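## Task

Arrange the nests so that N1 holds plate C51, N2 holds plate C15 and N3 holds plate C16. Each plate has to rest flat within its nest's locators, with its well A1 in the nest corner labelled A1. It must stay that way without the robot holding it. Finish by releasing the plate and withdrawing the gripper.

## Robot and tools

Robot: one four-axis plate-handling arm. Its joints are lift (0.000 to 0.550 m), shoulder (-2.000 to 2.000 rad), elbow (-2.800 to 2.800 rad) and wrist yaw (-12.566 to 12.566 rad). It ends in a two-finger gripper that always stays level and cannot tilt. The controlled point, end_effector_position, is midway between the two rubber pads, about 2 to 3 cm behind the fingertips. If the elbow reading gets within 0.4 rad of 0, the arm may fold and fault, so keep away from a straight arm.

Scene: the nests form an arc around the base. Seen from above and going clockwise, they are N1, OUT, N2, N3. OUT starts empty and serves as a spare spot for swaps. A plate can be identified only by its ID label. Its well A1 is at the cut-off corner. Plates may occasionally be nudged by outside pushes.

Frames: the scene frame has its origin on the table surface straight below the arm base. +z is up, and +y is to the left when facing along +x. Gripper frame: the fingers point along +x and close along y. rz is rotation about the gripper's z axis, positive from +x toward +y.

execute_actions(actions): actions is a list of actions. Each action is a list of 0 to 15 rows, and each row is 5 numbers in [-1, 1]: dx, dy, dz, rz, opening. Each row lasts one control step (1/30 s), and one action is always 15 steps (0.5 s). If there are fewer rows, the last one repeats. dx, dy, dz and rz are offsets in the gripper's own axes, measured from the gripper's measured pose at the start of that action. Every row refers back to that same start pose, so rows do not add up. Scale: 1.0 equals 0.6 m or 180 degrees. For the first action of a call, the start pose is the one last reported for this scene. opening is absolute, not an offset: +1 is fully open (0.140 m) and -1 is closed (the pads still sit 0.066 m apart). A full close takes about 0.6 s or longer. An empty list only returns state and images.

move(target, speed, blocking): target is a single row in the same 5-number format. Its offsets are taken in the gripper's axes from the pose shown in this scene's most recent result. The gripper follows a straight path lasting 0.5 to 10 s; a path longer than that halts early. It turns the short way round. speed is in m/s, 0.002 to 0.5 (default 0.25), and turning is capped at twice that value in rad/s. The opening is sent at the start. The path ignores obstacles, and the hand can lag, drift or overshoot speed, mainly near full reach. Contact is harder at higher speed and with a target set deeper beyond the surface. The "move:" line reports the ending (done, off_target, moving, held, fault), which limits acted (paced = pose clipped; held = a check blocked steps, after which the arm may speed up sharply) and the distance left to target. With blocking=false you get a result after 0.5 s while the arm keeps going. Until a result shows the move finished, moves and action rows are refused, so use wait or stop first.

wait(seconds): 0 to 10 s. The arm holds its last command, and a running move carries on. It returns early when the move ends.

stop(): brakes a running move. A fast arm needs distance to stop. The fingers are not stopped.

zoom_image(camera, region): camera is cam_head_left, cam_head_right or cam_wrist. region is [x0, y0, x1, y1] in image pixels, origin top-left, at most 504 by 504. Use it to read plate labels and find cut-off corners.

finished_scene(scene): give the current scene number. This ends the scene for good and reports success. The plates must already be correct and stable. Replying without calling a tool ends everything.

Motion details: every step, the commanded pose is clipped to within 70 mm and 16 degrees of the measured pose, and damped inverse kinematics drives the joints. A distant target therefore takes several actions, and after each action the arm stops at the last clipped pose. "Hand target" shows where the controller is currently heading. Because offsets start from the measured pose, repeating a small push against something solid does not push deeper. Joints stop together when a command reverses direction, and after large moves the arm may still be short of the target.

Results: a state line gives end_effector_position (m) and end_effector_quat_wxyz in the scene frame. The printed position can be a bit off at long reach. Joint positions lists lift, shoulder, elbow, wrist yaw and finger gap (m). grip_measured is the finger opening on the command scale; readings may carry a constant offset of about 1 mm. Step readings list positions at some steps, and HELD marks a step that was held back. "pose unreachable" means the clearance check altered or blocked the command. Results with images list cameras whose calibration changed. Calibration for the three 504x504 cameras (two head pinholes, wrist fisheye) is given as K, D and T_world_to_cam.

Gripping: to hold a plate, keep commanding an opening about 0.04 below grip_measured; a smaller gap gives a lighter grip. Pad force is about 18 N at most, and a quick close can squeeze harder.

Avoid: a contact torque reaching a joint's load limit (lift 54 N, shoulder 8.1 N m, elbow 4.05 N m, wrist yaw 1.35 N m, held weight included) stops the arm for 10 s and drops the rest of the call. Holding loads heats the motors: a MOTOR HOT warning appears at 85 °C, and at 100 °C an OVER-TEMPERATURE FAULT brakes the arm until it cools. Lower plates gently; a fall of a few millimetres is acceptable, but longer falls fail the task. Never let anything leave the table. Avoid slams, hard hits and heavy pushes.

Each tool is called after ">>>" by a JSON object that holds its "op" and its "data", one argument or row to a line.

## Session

>>> {"op": "execute_actions", "data": {
  "actions": []
}}

Scene clock: 0.00 s.
end_effector_position=(+0.3647, -0.1346, +0.4878) grip_measured=+1.00 end_effector_quat_wxyz=(+0.915, +0.000, +0.000, +0.405)
Joint positions: [ 0.483 -0.266  1.022  0.077  0.14 ]
Motor temperatures (°C, as the motors report them): [37 26 28 26]
Hand target: +0.365, -0.135, +0.488; +0.915, +0.000, +0.000, +0.405
camera_calibration (this result's frames):
cam_wrist: T_world_to_cam=[[0.736778, -0.676134, 0.000760677, -0.351789], [-0.403844, -0.440968, -0.801534, 0.46694], [0.54228, 0.590246, -0.597948, 0.269259], [0, 0, 0, 1]] pos_world=[0.301748, -0.19088, 0.535539]

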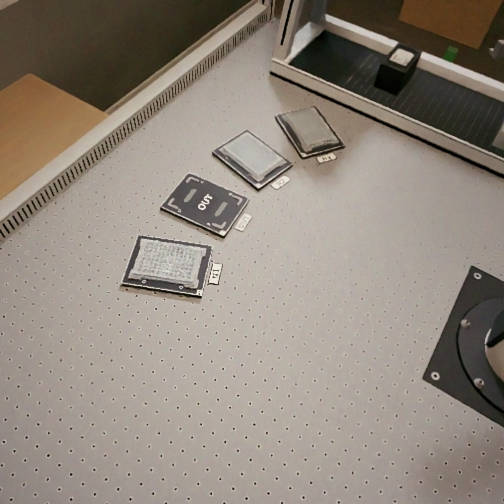

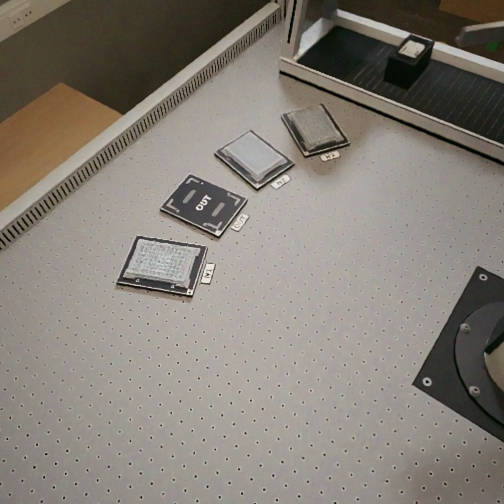

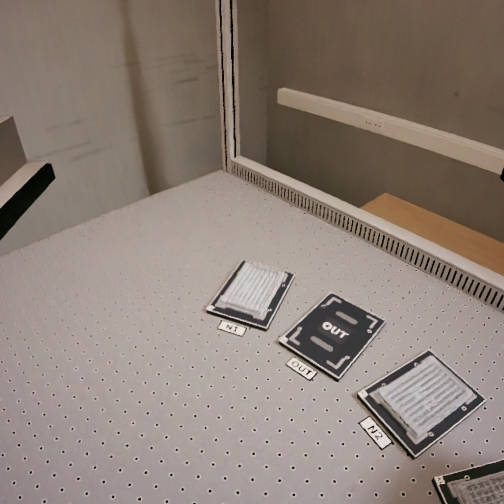

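>>> {"op": "zoom_image", "data": {
  "camera": "cam_head_left",
  "region": [110, 165, 270, 305]
}}

>>> {"op": "zoom_image", "data": {
  "camera": "cam_head_left",
  "region": [200, 95, 360, 200]
}}

>>> {"op": "zoom_image", "data": {
  "camera": "cam_wrist",
  "region": [190, 250, 504, 504]
}}

Region (110, 165, 270, 305) of cam_head_left's 504x504 image, scaled by 3.150, with more detail than that image has; it fills the top 441 rows of this view, and the rest is white.

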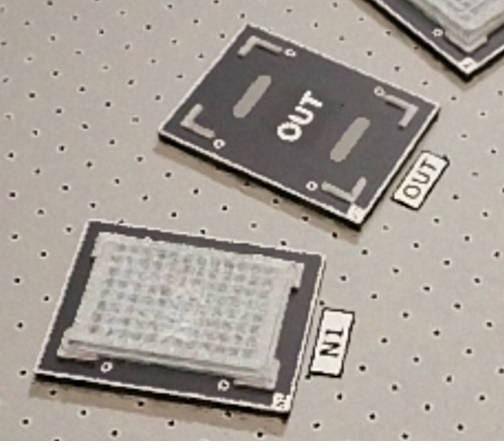

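Region (200, 95, 360, 200) of cam_head_left's 504x504 image, scaled by 3.150, with more detail than that image has; it fills the top 331 rows of this view, and the rest is white.

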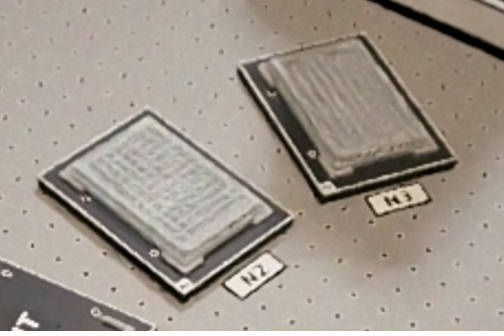

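Region (190, 250, 504, 504) of cam_wrist's 504x504 image, scaled by 1.605, with more detail than that image has; it fills the top 408 rows of this view, and the rest is white.

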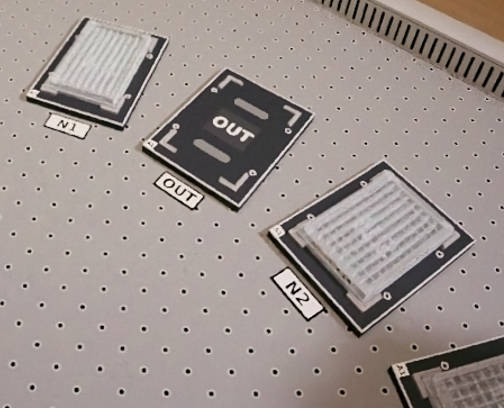

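>>> {"op": "move", "data": {
  "target": [0.0497, -0.2663, -0.6297, -0.4402, 1],
  "speed": 0.5
}}

Scene clock: 18.03 s.
end_effector_position=(+0.5032, -0.2198, +0.1100) grip_measured=+1.00 end_effector_quat_wxyz=(+0.963, +0.000, +0.000, -0.271)
Joint positions: [ 0.105  0.313  1.015 -1.878  0.14 ]
Motor temperatures (°C, as the motors report them): [37 26 28 26]
Hand target: +0.503, -0.220, +0.110; +0.962, +0.000, +0.000, -0.271
Off the commanded pose: 0.000 m, 0 deg.
move: done
camera_calibration (this result's frames):
cam_wrist: T_world_to_cam=[[-0.526041, -0.850459, 0.000760677, 0.0859137], [-0.508852, 0.314027, -0.801534, 0.401209], [0.681433, -0.422027, -0.597948, -0.27404], [0, 0, 0, 1]] pos_world=[0.43609, -0.168576, 0.157656]

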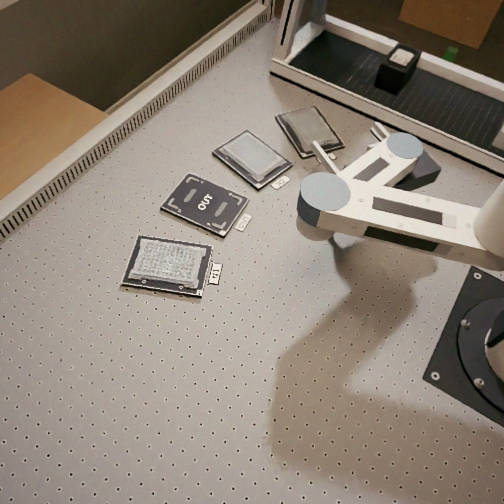

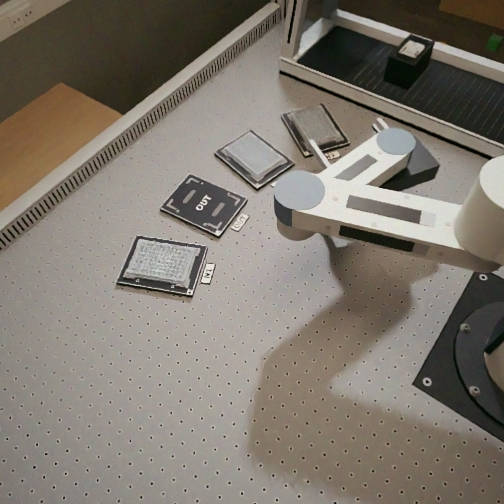

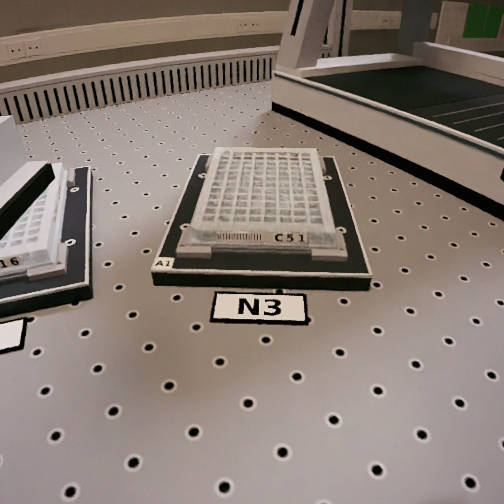

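>>> {"op": "zoom_image", "data": {
  "camera": "cam_wrist",
  "region": [140, 135, 380, 305]
}}

>>> {"op": "zoom_image", "data": {
  "camera": "cam_wrist",
  "region": [0, 150, 120, 310]
}}

Region (140, 135, 380, 305) of cam_wrist's 504x504 image, scaled by 2.100, with more detail than that image has; it fills the top 357 rows of this view, and the rest is white.

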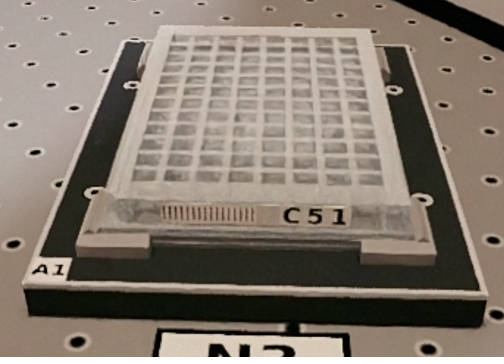

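Region (0, 150, 120, 310) of cam_wrist's 504x504 image, scaled by 3.150, with more detail than that image has; it fills the left 378 columns of this view, and the rest is white.

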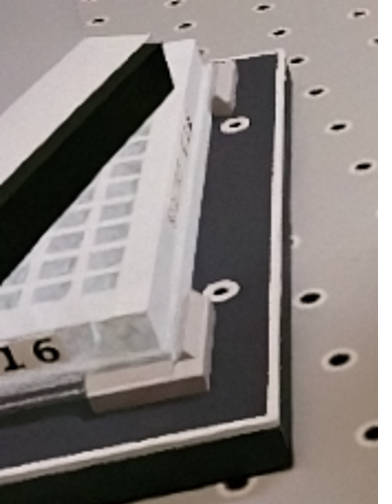

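>>> {"op": "move", "data": {
  "target": [0.2635, 0.0012, -0.0878, -0.0139, 0.2],
  "speed": 0.35
}}

Scene clock: 26.93 s.
end_effector_position=(+0.6384, -0.3017, +0.0572) grip_measured=+0.20 end_effector_quat_wxyz=(+0.956, +0.000, +0.000, -0.292)
Joint positions: [ 0.052  0.024  1.831 -2.448  0.11 ]
Motor temperatures (°C, as the motors report them): [37 26 28 26]
Hand target: +0.638, -0.302, +0.057; +0.956, +0.000, +0.000, -0.292
Off the commanded pose: 0.000 m, 0 deg.
move: done
camera_calibration (this result's frames):
cam_wrist: T_world_to_cam=[[-0.562444, -0.826835, 0.000760677, 0.117767], [-0.494748, 0.335808, -0.801534, 0.451014], [0.662481, -0.451194, -0.597948, -0.428963], [0, 0, 0, 1]] pos_world=[0.573555, -0.247626, 0.104916]

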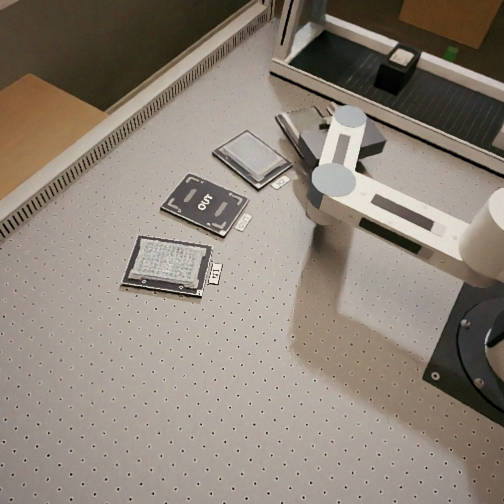

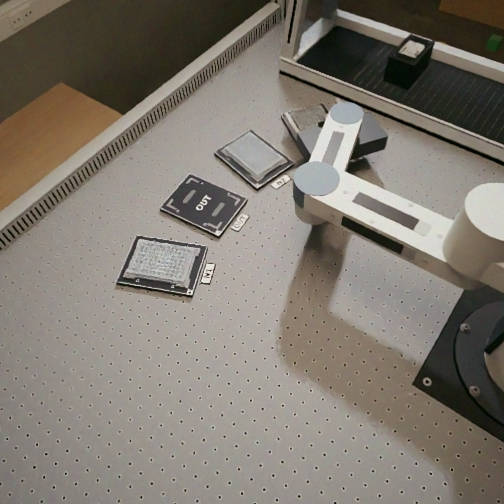

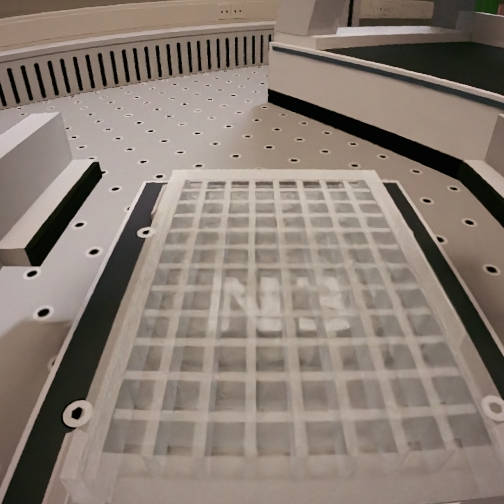

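>>> {"op": "move", "data": {
  "target": [0, 0, -0.0403, 0, 0.05],
  "speed": 0.06
}}

>>> {"op": "execute_actions", "data": {
  "actions": [
    [[0,0,0,0,-0.05],[0,0,0,0,-0.15],[0,0,0,0,-0.25],[0,0,0,0,-0.33],[0,0,0,0,-0.4],[0,0,0,0,-0.44],[0,0,0,0,-0.47],[0,0,0,0,-0.49],[0,0,0,0,-0.51],[0,0,0,0,-0.53],[0,0,0,0,-0.55],[0,0,0,0,-0.57],[0,0,0,0,-0.58]]
  ]
}}

Scene clock: 30.60 s.
end_effector_position=(+0.6384, -0.3017, +0.0330) grip_measured=+0.05 end_effector_quat_wxyz=(+0.956, +0.000, +0.000, -0.292)
Joint positions: [ 0.028  0.024  1.831 -2.448  0.105]
Motor temperatures (°C, as the motors report them): [37 26 28 26]
Hand target: +0.638, -0.302, +0.033; +0.956, +0.000, +0.000, -0.292
Off the commanded pose: 0.000 m, 0 deg.
move: done
camera_calibration (this result's frames):
cam_wrist: T_world_to_cam=[[-0.562459, -0.826825, 0.000760677, 0.117792], [-0.494742, 0.335817, -0.801534, 0.43158], [0.662473, -0.451206, -0.597948, -0.443456], [0, 0, 0, 1]] pos_world=[0.573551, -0.247628, 0.0806731]

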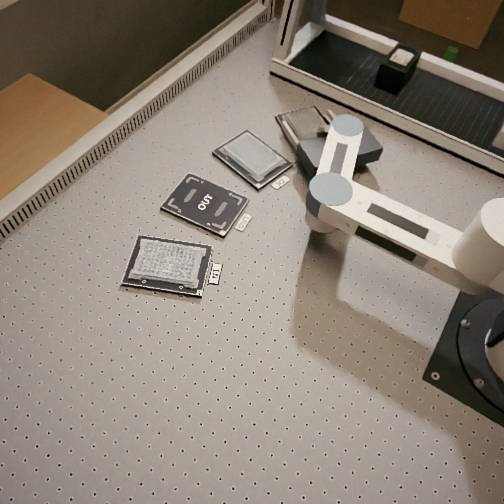

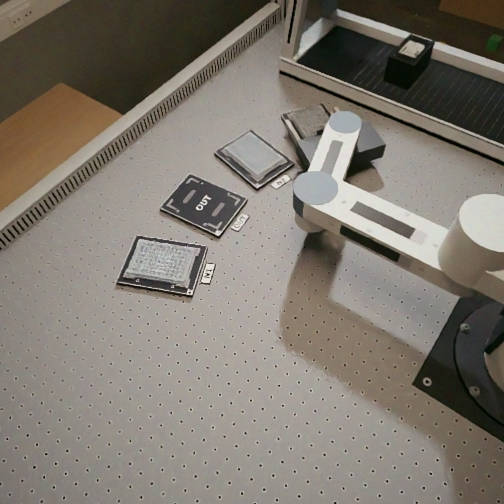

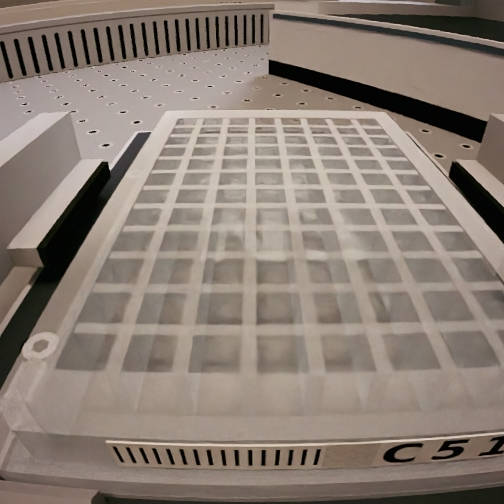

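Scene clock: 31.10 s.
end_effector_position=(+0.6384, -0.3017, +0.0331) grip_measured=-0.54 end_effector_quat_wxyz=(+0.956, +0.000, +0.000, -0.292)
Joint positions: [ 0.028  0.024  1.831 -2.448  0.083]
Motor temperatures (°C, as the motors report them): [37 26 28 26]
Hand target: +0.638, -0.302, +0.033; +0.956, +0.000, +0.000, -0.292
Off the commanded pose: 0.000 m, 0 deg.
Step readings (end_effector_position):
0: (+0.6384, -0.3017, +0.0330)
1: (+0.6384, -0.3017, +0.0330)
2: (+0.6384, -0.3017, +0.0330)
4: (+0.6384, -0.3017, +0.0330)
8: (+0.6384, -0.3017, +0.0330)
15: end_effector_position above
camera_calibration (this result's frames):
cam_wrist: T_world_to_cam=[[-0.56227, -0.826953, 0.000760677, 0.117719], [-0.494819, 0.335704, -0.801534, 0.431708], [0.662576, -0.451055, -0.597948, -0.443409], [0, 0, 0, 1]] pos_world=[0.573599, -0.24758, 0.0808038]

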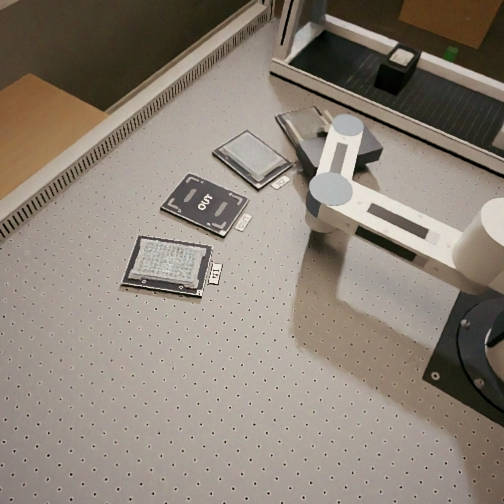

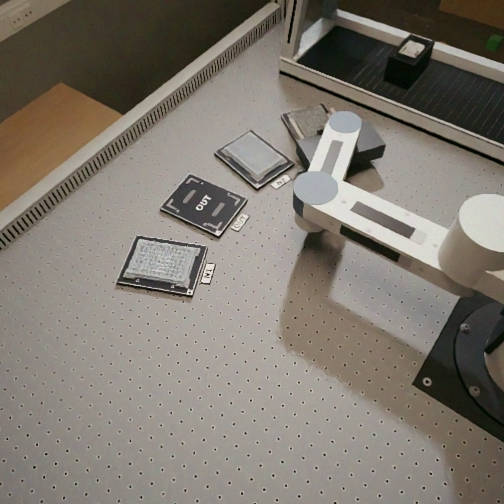

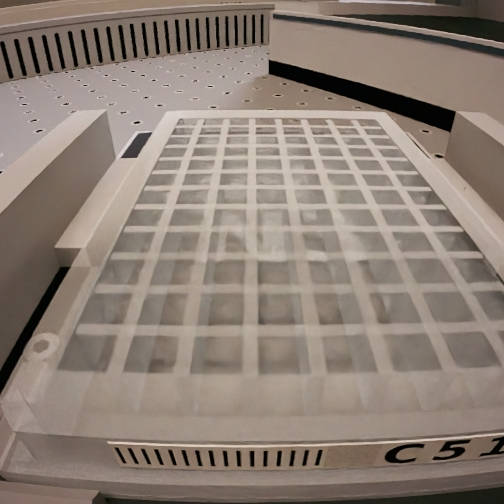

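>>> {"op": "move", "data": {
  "target": [0, 0, 0.045, 0, -0.58],
  "speed": 0.08
}}

Scene clock: 35.07 s.
end_effector_position=(+0.6384, -0.3017, +0.0602) grip_measured=-0.54 end_effector_quat_wxyz=(+0.956, +0.000, +0.000, -0.292)
Joint positions: [ 0.055  0.024  1.831 -2.448  0.083]
Motor temperatures (°C, as the motors report them): [37 26 28 26]
Hand target: +0.638, -0.302, +0.060; +0.956, +0.000, +0.000, -0.292
Off the commanded pose: 0.000 m, 0 deg.
move: done
camera_calibration (this result's frames):
cam_wrist: T_world_to_cam=[[-0.562264, -0.826957, 0.000760677, 0.117698], [-0.494821, 0.335701, -0.801534, 0.453392], [0.662579, -0.45105, -0.597948, -0.427236], [0, 0, 0, 1]] pos_world=[0.573603, -0.247578, 0.107855]

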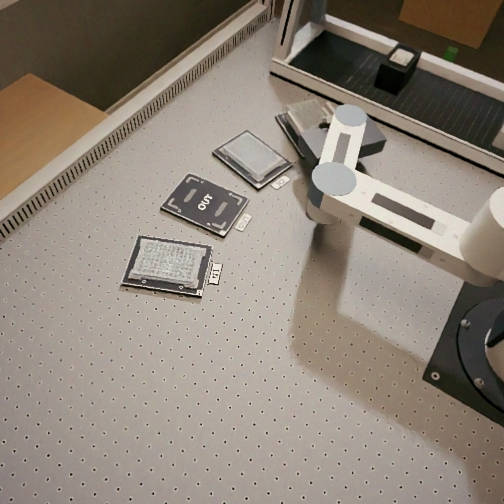

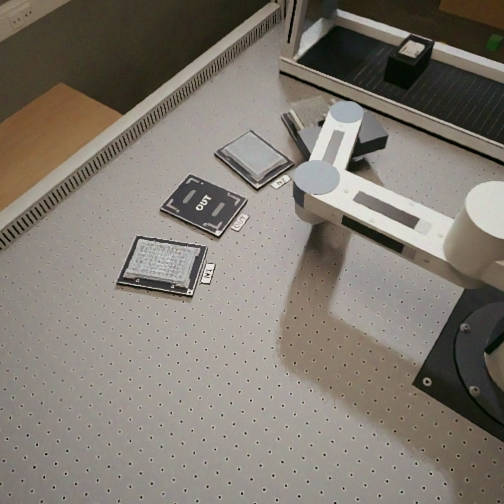

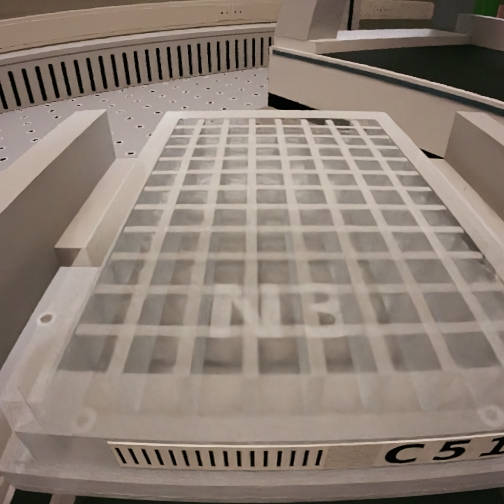

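>>> {"op": "zoom_image", "data": {
  "camera": "cam_wrist",
  "region": [0, 380, 200, 504]
}}

>>> {"op": "zoom_image", "data": {
  "camera": "cam_wrist",
  "region": [304, 380, 504, 504]
}}

Region (0, 380, 200, 504) of cam_wrist's 504x504 image, scaled by 2.520, with more detail than that image has; it fills the top 312 rows of this view, and the rest is white.

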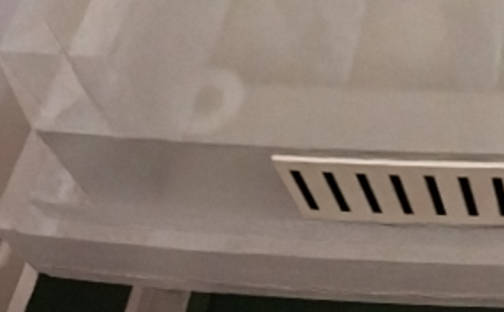

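Region (304, 380, 504, 504) of cam_wrist's 504x504 image, scaled by 2.520, with more detail than that image has; it fills the top 312 rows of this view, and the rest is white.

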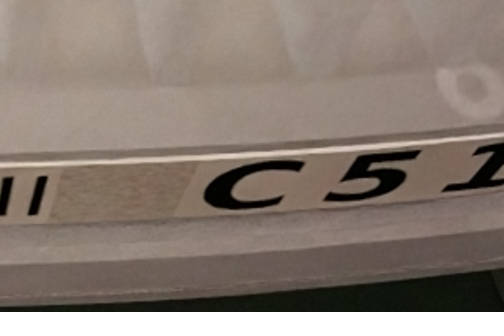

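>>> {"op": "move", "data": {
  "target": [-0.22422, 0.55568, 0, 0.2164, -0.58],
  "speed": 0.3
}}

>>> {"op": "zoom_image", "data": {
  "camera": "cam_wrist",
  "region": [0, 380, 200, 504]
}}

>>> {"op": "zoom_image", "data": {
  "camera": "cam_wrist",
  "region": [304, 380, 504, 504]
}}

Scene clock: 41.73 s.
end_effector_position=(+0.7131, +0.0503, +0.0602) grip_measured=-0.54 end_effector_quat_wxyz=(+0.999, +0.000, +0.000, +0.044)
Joint positions: [ 0.055  0.725  1.753 -2.39   0.083]
Motor temperatures (°C, as the motors report them): [37 26 28 26]
Hand target: +0.713, +0.050, +0.060; +0.999, +0.000, +0.000, +0.044
Off the commanded pose: 0.000 m, 0 deg.
move: done
camera_calibration (this result's frames):
cam_wrist: T_world_to_cam=[[0.0833462, -0.99652, 0.000760677, -0.00106327], [-0.595817, -0.0504443, -0.801534, 0.463605], [0.798784, 0.0663516, -0.597948, -0.44108], [0, 0, 0, 1]] pos_world=[0.62864, 0.0515931, 0.107853]

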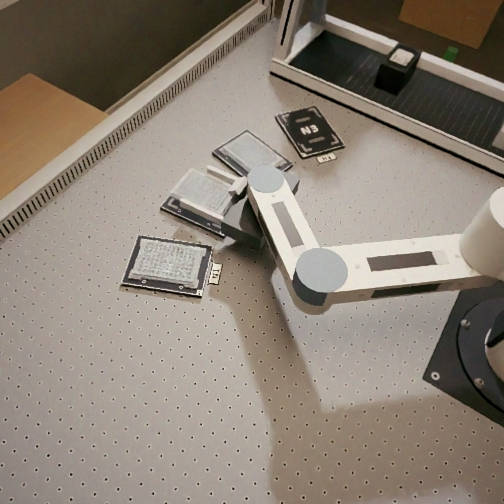

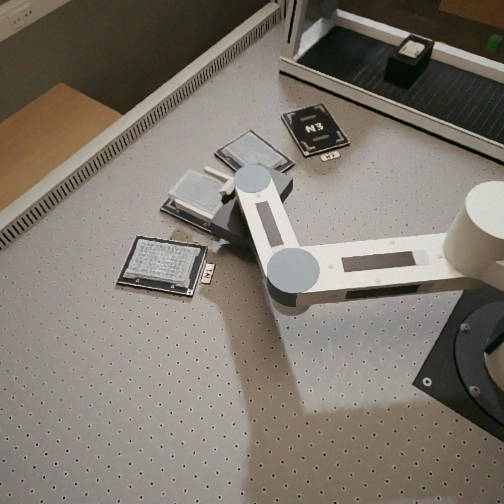

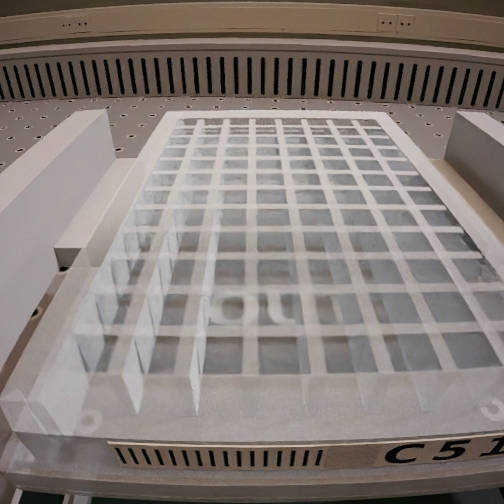

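Region (0, 380, 200, 504) of cam_wrist's 504x504 image, scaled by 2.520, with more detail than that image has; it fills the top 312 rows of this view, and the rest is white.

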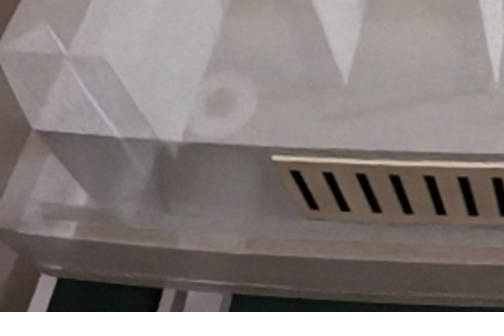

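Region (304, 380, 504, 504) of cam_wrist's 504x504 image, scaled by 2.520, with more detail than that image has; it fills the top 312 rows of this view, and the rest is white.

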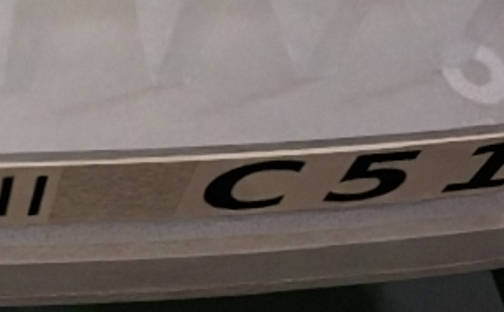

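>>> {"op": "move", "data": {
  "target": [0.0012, -0.0008, 0, 0.0069, -0.58],
  "speed": 0.05
}}

>>> {"op": "zoom_image", "data": {
  "camera": "cam_wrist",
  "region": [0, 380, 200, 504]
}}

>>> {"op": "zoom_image", "data": {
  "camera": "cam_wrist",
  "region": [304, 380, 504, 504]
}}

Scene clock: 49.73 s.
end_effector_position=(+0.7138, +0.0499, +0.0602) grip_measured=-0.54 end_effector_quat_wxyz=(+0.999, +0.000, +0.000, +0.055)
Joint positions: [ 0.055  0.715  1.757 -2.363  0.083]
Motor temperatures (°C, as the motors report them): [37 26 28 26]
Hand target: +0.714, +0.050, +0.060; +0.998, +0.000, +0.000, +0.055
Off the commanded pose: 0.000 m, 0 deg.
move: done
camera_calibration (this result's frames):
cam_wrist: T_world_to_cam=[[0.104619, -0.994512, 0.000760677, -0.0168307], [-0.594603, -0.063163, -0.801534, 0.463794], [0.797184, 0.0834032, -0.597948, -0.441353], [0, 0, 0, 1]] pos_world=[0.629373, 0.0493665, 0.107853]

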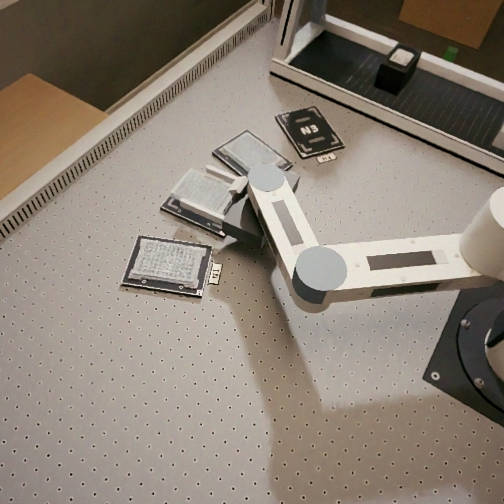

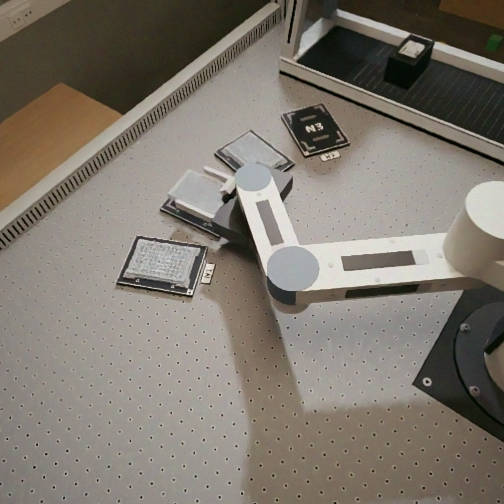

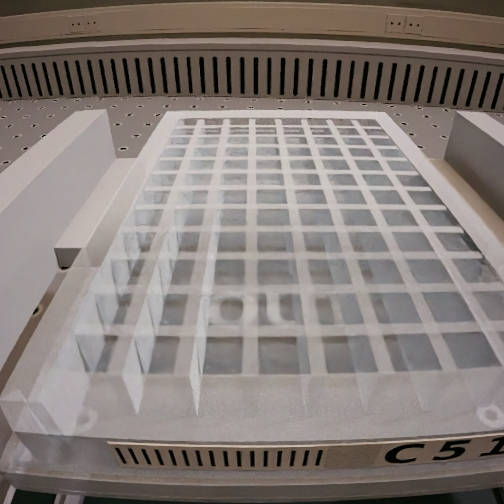

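Region (0, 380, 200, 504) of cam_wrist's 504x504 image, scaled by 2.520, with more detail than that image has; it fills the top 312 rows of this view, and the rest is white.

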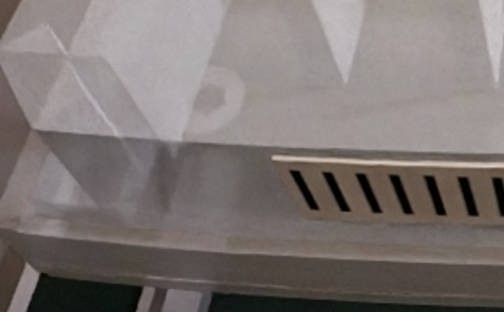

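Region (304, 380, 504, 504) of cam_wrist's 504x504 image, scaled by 2.520, with more detail than that image has; it fills the top 312 rows of this view, and the rest is white.

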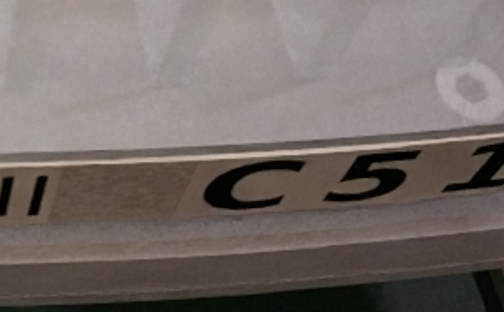

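>>> {"op": "move", "data": {
  "target": [0, 0, -0.031, 0, -0.58],
  "speed": 0.06
}}

>>> {"op": "move", "data": {
  "target": [0, 0, -0.0138, 0, -0.58],
  "speed": 0.015
}}

Scene clock: 53.53 s.
end_effector_position=(+0.7138, +0.0499, +0.0415) grip_measured=-0.54 end_effector_quat_wxyz=(+0.998, +0.000, +0.000, +0.055)
Joint positions: [ 0.036  0.715  1.757 -2.363  0.083]
Motor temperatures (°C, as the motors report them): [37 26 28 26]
Hand target: +0.714, +0.050, +0.042; +0.999, +0.000, +0.000, +0.055
Off the commanded pose: 0.000 m, 0 deg.
move: done
camera_calibration (this result's frames):
cam_wrist: T_world_to_cam=[[0.104633, -0.994511, 0.000760677, -0.0168235], [-0.594603, -0.0631714, -0.801534, 0.448825], [0.797182, 0.0834145, -0.597948, -0.452521], [0, 0, 0, 1]] pos_world=[0.629374, 0.0493685, 0.0891776]

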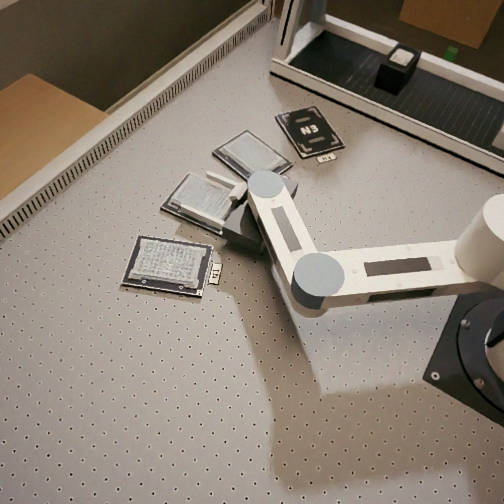

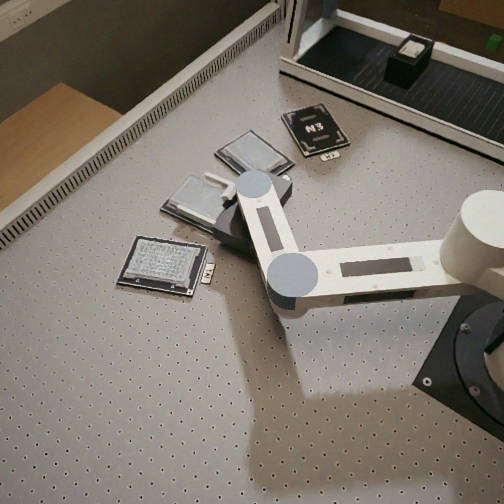

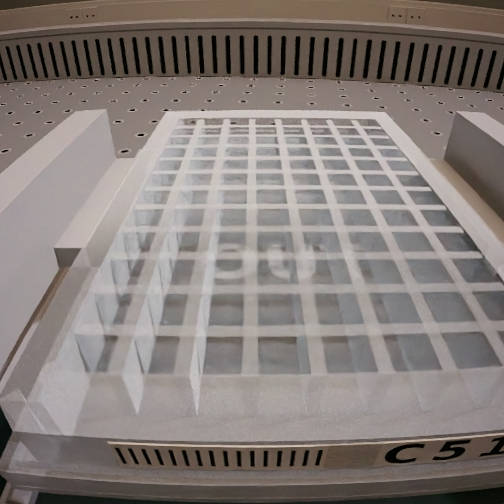

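Scene clock: 54.30 s.
end_effector_position=(+0.7138, +0.0499, +0.0332) grip_measured=-0.54 end_effector_quat_wxyz=(+0.998, +0.000, +0.000, +0.055)
Joint positions: [ 0.028  0.715  1.757 -2.363  0.083]
Motor temperatures (°C, as the motors report them): [37 26 28 26]
Hand target: +0.714, +0.050, +0.033; +0.998, +0.000, +0.000, +0.055
Off the commanded pose: 0.000 m, 0 deg.
move: done
camera_calibration (this result's frames):
cam_wrist: T_world_to_cam=[[0.104631, -0.994511, 0.000760677, -0.0168166], [-0.594603, -0.0631706, -0.801534, 0.442165], [0.797183, 0.0834134, -0.597948, -0.457489], [0, 0, 0, 1]] pos_world=[0.629374, 0.0493682, 0.080869]

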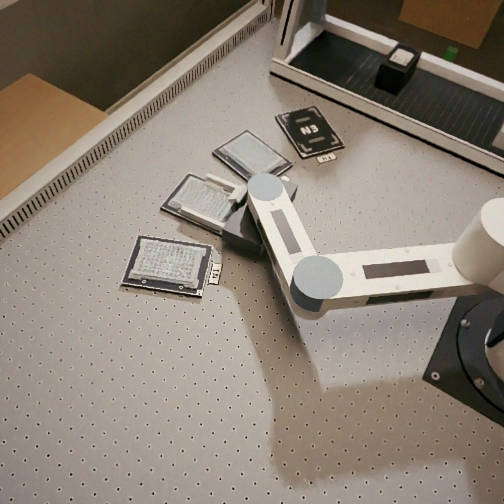

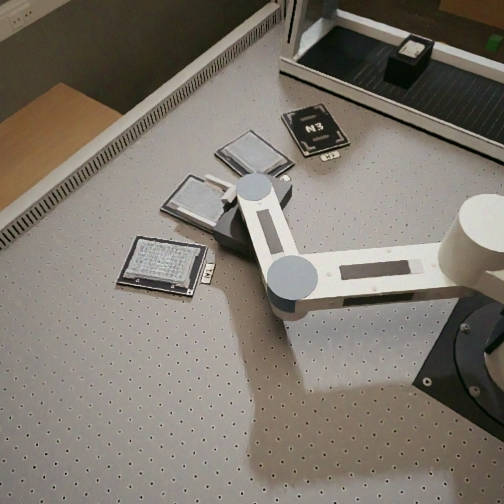

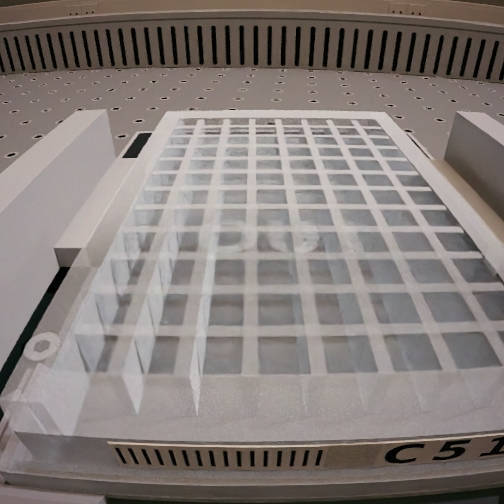

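>>> {"op": "execute_actions", "data": {
  "actions": [
    [[0,0,0,0,-0.52],[0,0,0,0,-0.48],[0,0,0,0,-0.4],[0,0,0,0,-0.3],[0,0,0,0,-0.2],[0,0,0,0,-0.1],[0,0,0,0,0.0],[0,0,0.005,0,0.1],[0,0,0.01,0,0.2],[0,0,0.016,0,0.2],[0,0,0.022,0,0.2],[0,0,0.028,0,0.2],[0,0,0.034,0,0.2],[0,0,0.04,0,0.2],[0,0,0.045,0,0.2]]
  ]
}}

>>> {"op": "wait", "data": {
  "seconds": 0.3
}}

Scene clock: 58.23 s.
end_effector_position=(+0.7138, +0.0499, +0.0540) grip_measured=+0.20 end_effector_quat_wxyz=(+0.998, +0.000, +0.000, +0.055)
Joint positions: [ 0.049  0.715  1.757 -2.363  0.11 ]
Motor temperatures (°C, as the motors report them): [37 26 28 26]
Hand target: +0.714, +0.050, +0.060; +0.998, +0.000, +0.000, +0.055
Off the commanded pose: 0.006 m, 0 deg.
Step readings (end_effector_position):
0: (+0.7138, +0.0499, +0.0332)
1: (+0.7138, +0.0499, +0.0332)
2: (+0.7138, +0.0499, +0.0332)
4: (+0.7138, +0.0499, +0.0332)
8: (+0.7138, +0.0499, +0.0332)
15: end_effector_position above
camera_calibration (this result's frames):
cam_wrist: T_world_to_cam=[[0.104652, -0.994509, 0.000760677, -0.0168391], [-0.594601, -0.0631829, -0.801534, 0.458899], [0.797181, 0.0834298, -0.597948, -0.44501], [0, 0, 0, 1]] pos_world=[0.629378, 0.0493751, 0.101743]

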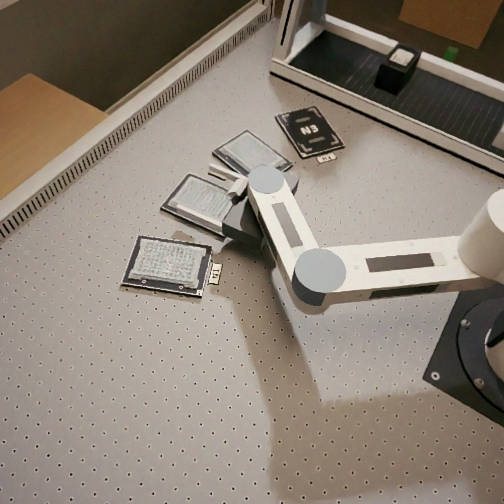

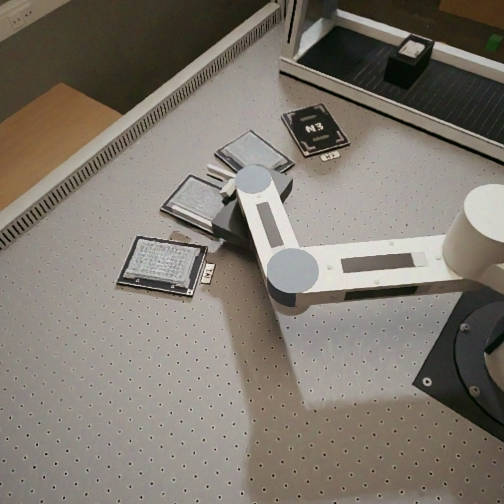

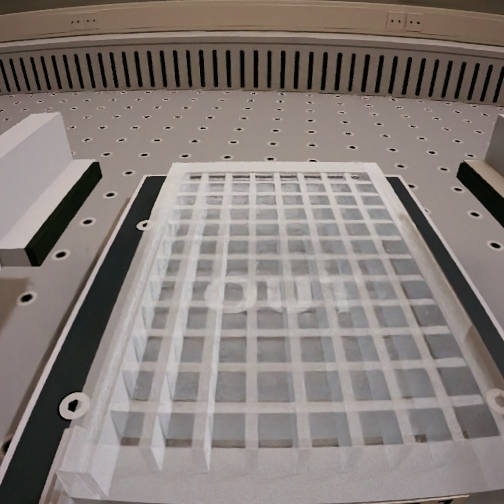

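Scene clock: 58.53 s.
end_effector_position=(+0.7138, +0.0499, +0.0602) grip_measured=+0.20 end_effector_quat_wxyz=(+0.998, +0.000, +0.000, +0.055)
Joint positions: [ 0.055  0.715  1.757 -2.363  0.11 ]
Motor temperatures (°C, as the motors report them): [37 26 28 26]
Hand target: +0.714, +0.050, +0.060; +0.998, +0.000, +0.000, +0.055
Off the commanded pose: 0.000 m, 0 deg.
wait: 0.30 s; at rest by 0.23 s
camera_calibration (this result's frames):
cam_wrist: T_world_to_cam=[[0.104651, -0.994509, 0.000760677, -0.0168435], [-0.594601, -0.0631823, -0.801534, 0.463847], [0.797181, 0.083429, -0.597948, -0.441319], [0, 0, 0, 1]] pos_world=[0.629378, 0.0493747, 0.107916]

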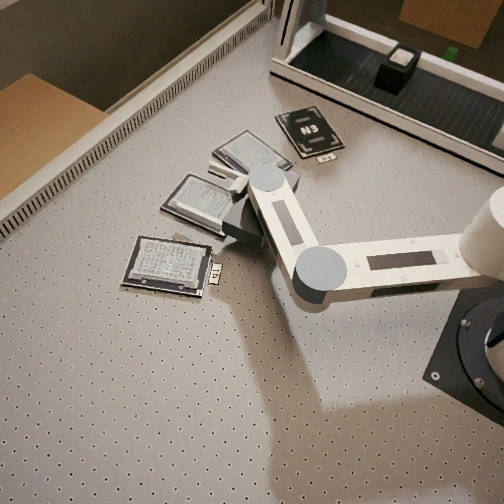

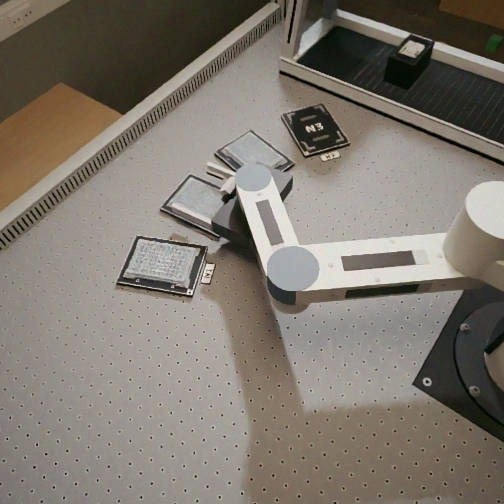

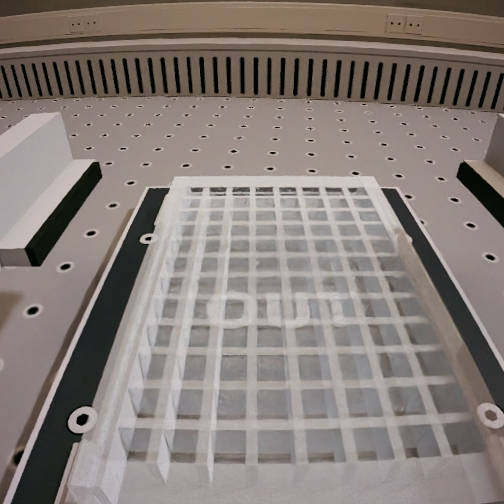

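>>> {"op": "zoom_image", "data": {
  "camera": "cam_wrist",
  "region": [120, 165, 440, 265]
}}

>>> {"op": "move", "data": {
  "target": [-0.0466, -0.3049, 0, -0.1032, 0.2],
  "speed": 0.4
}}

>>> {"op": "zoom_image", "data": {
  "camera": "cam_wrist",
  "region": [120, 165, 440, 265]
}}

>>> {"op": "zoom_image", "data": {
  "camera": "cam_wrist",
  "region": [0, 380, 200, 504]
}}

>>> {"op": "zoom_image", "data": {
  "camera": "cam_wrist",
  "region": [304, 380, 504, 504]
}}

Region (120, 165, 440, 265) of cam_wrist's 504x504 image, scaled by 1.575, with more detail than that image has; it fills the top 158 rows of this view, and the rest is white.

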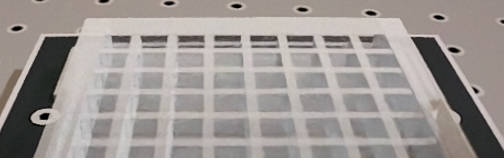

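Scene clock: 62.23 s.
end_effector_position=(+0.7059, -0.1351, +0.0602) grip_measured=+0.20 end_effector_quat_wxyz=(+0.994, +0.000, +0.000, -0.107)
Joint positions: [ 0.055  0.349  1.799 -2.363  0.11 ]
Motor temperatures (°C, as the motors report them): [37 26 28 26]
Hand target: +0.706, -0.135, +0.060; +0.994, +0.000, +0.000, -0.107
Off the commanded pose: 0.000 m, 0 deg.
move: done
camera_calibration (this result's frames):
cam_wrist: T_world_to_cam=[[-0.21765, -0.976027, 0.000760677, 0.0299469], [-0.583747, 0.129548, -0.801534, 0.465853], [0.78222, -0.174898, -0.597948, -0.443951], [0, 0, 0, 1]] pos_world=[0.625725, -0.108767, 0.107915]

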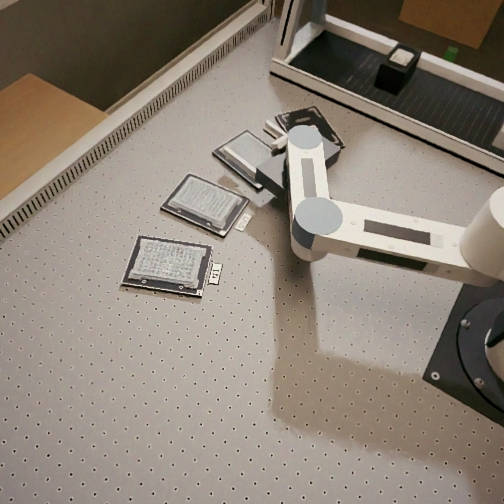

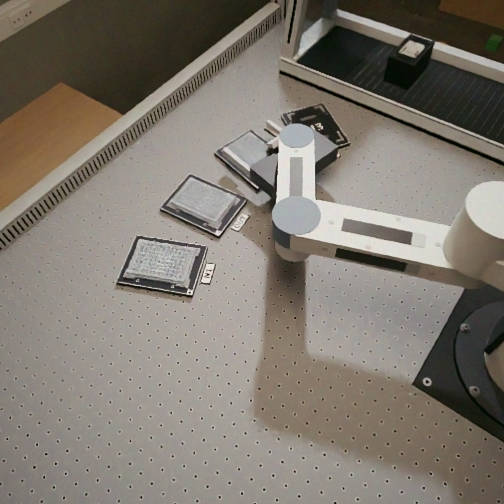

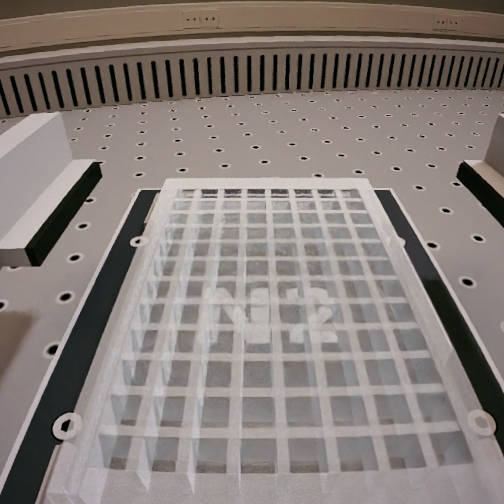

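Region (120, 165, 440, 265) of cam_wrist's 504x504 image, scaled by 1.575, with more detail than that image has; it fills the top 158 rows of this view, and the rest is white.

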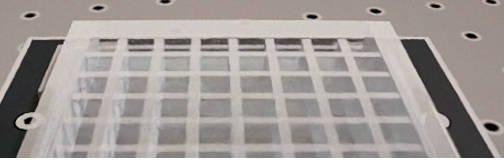

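Region (0, 380, 200, 504) of cam_wrist's 504x504 image, scaled by 2.520, with more detail than that image has; it fills the top 312 rows of this view, and the rest is white.

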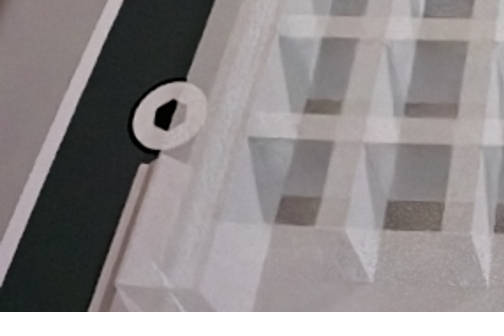

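Region (304, 380, 504, 504) of cam_wrist's 504x504 image, scaled by 2.520, with more detail than that image has; it fills the top 312 rows of this view, and the rest is white.

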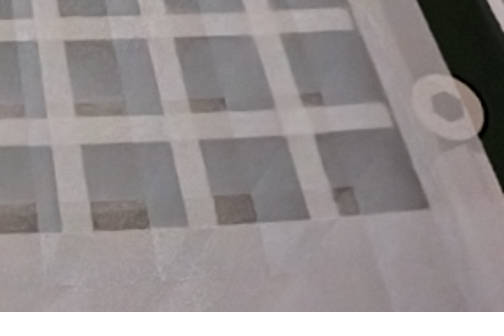

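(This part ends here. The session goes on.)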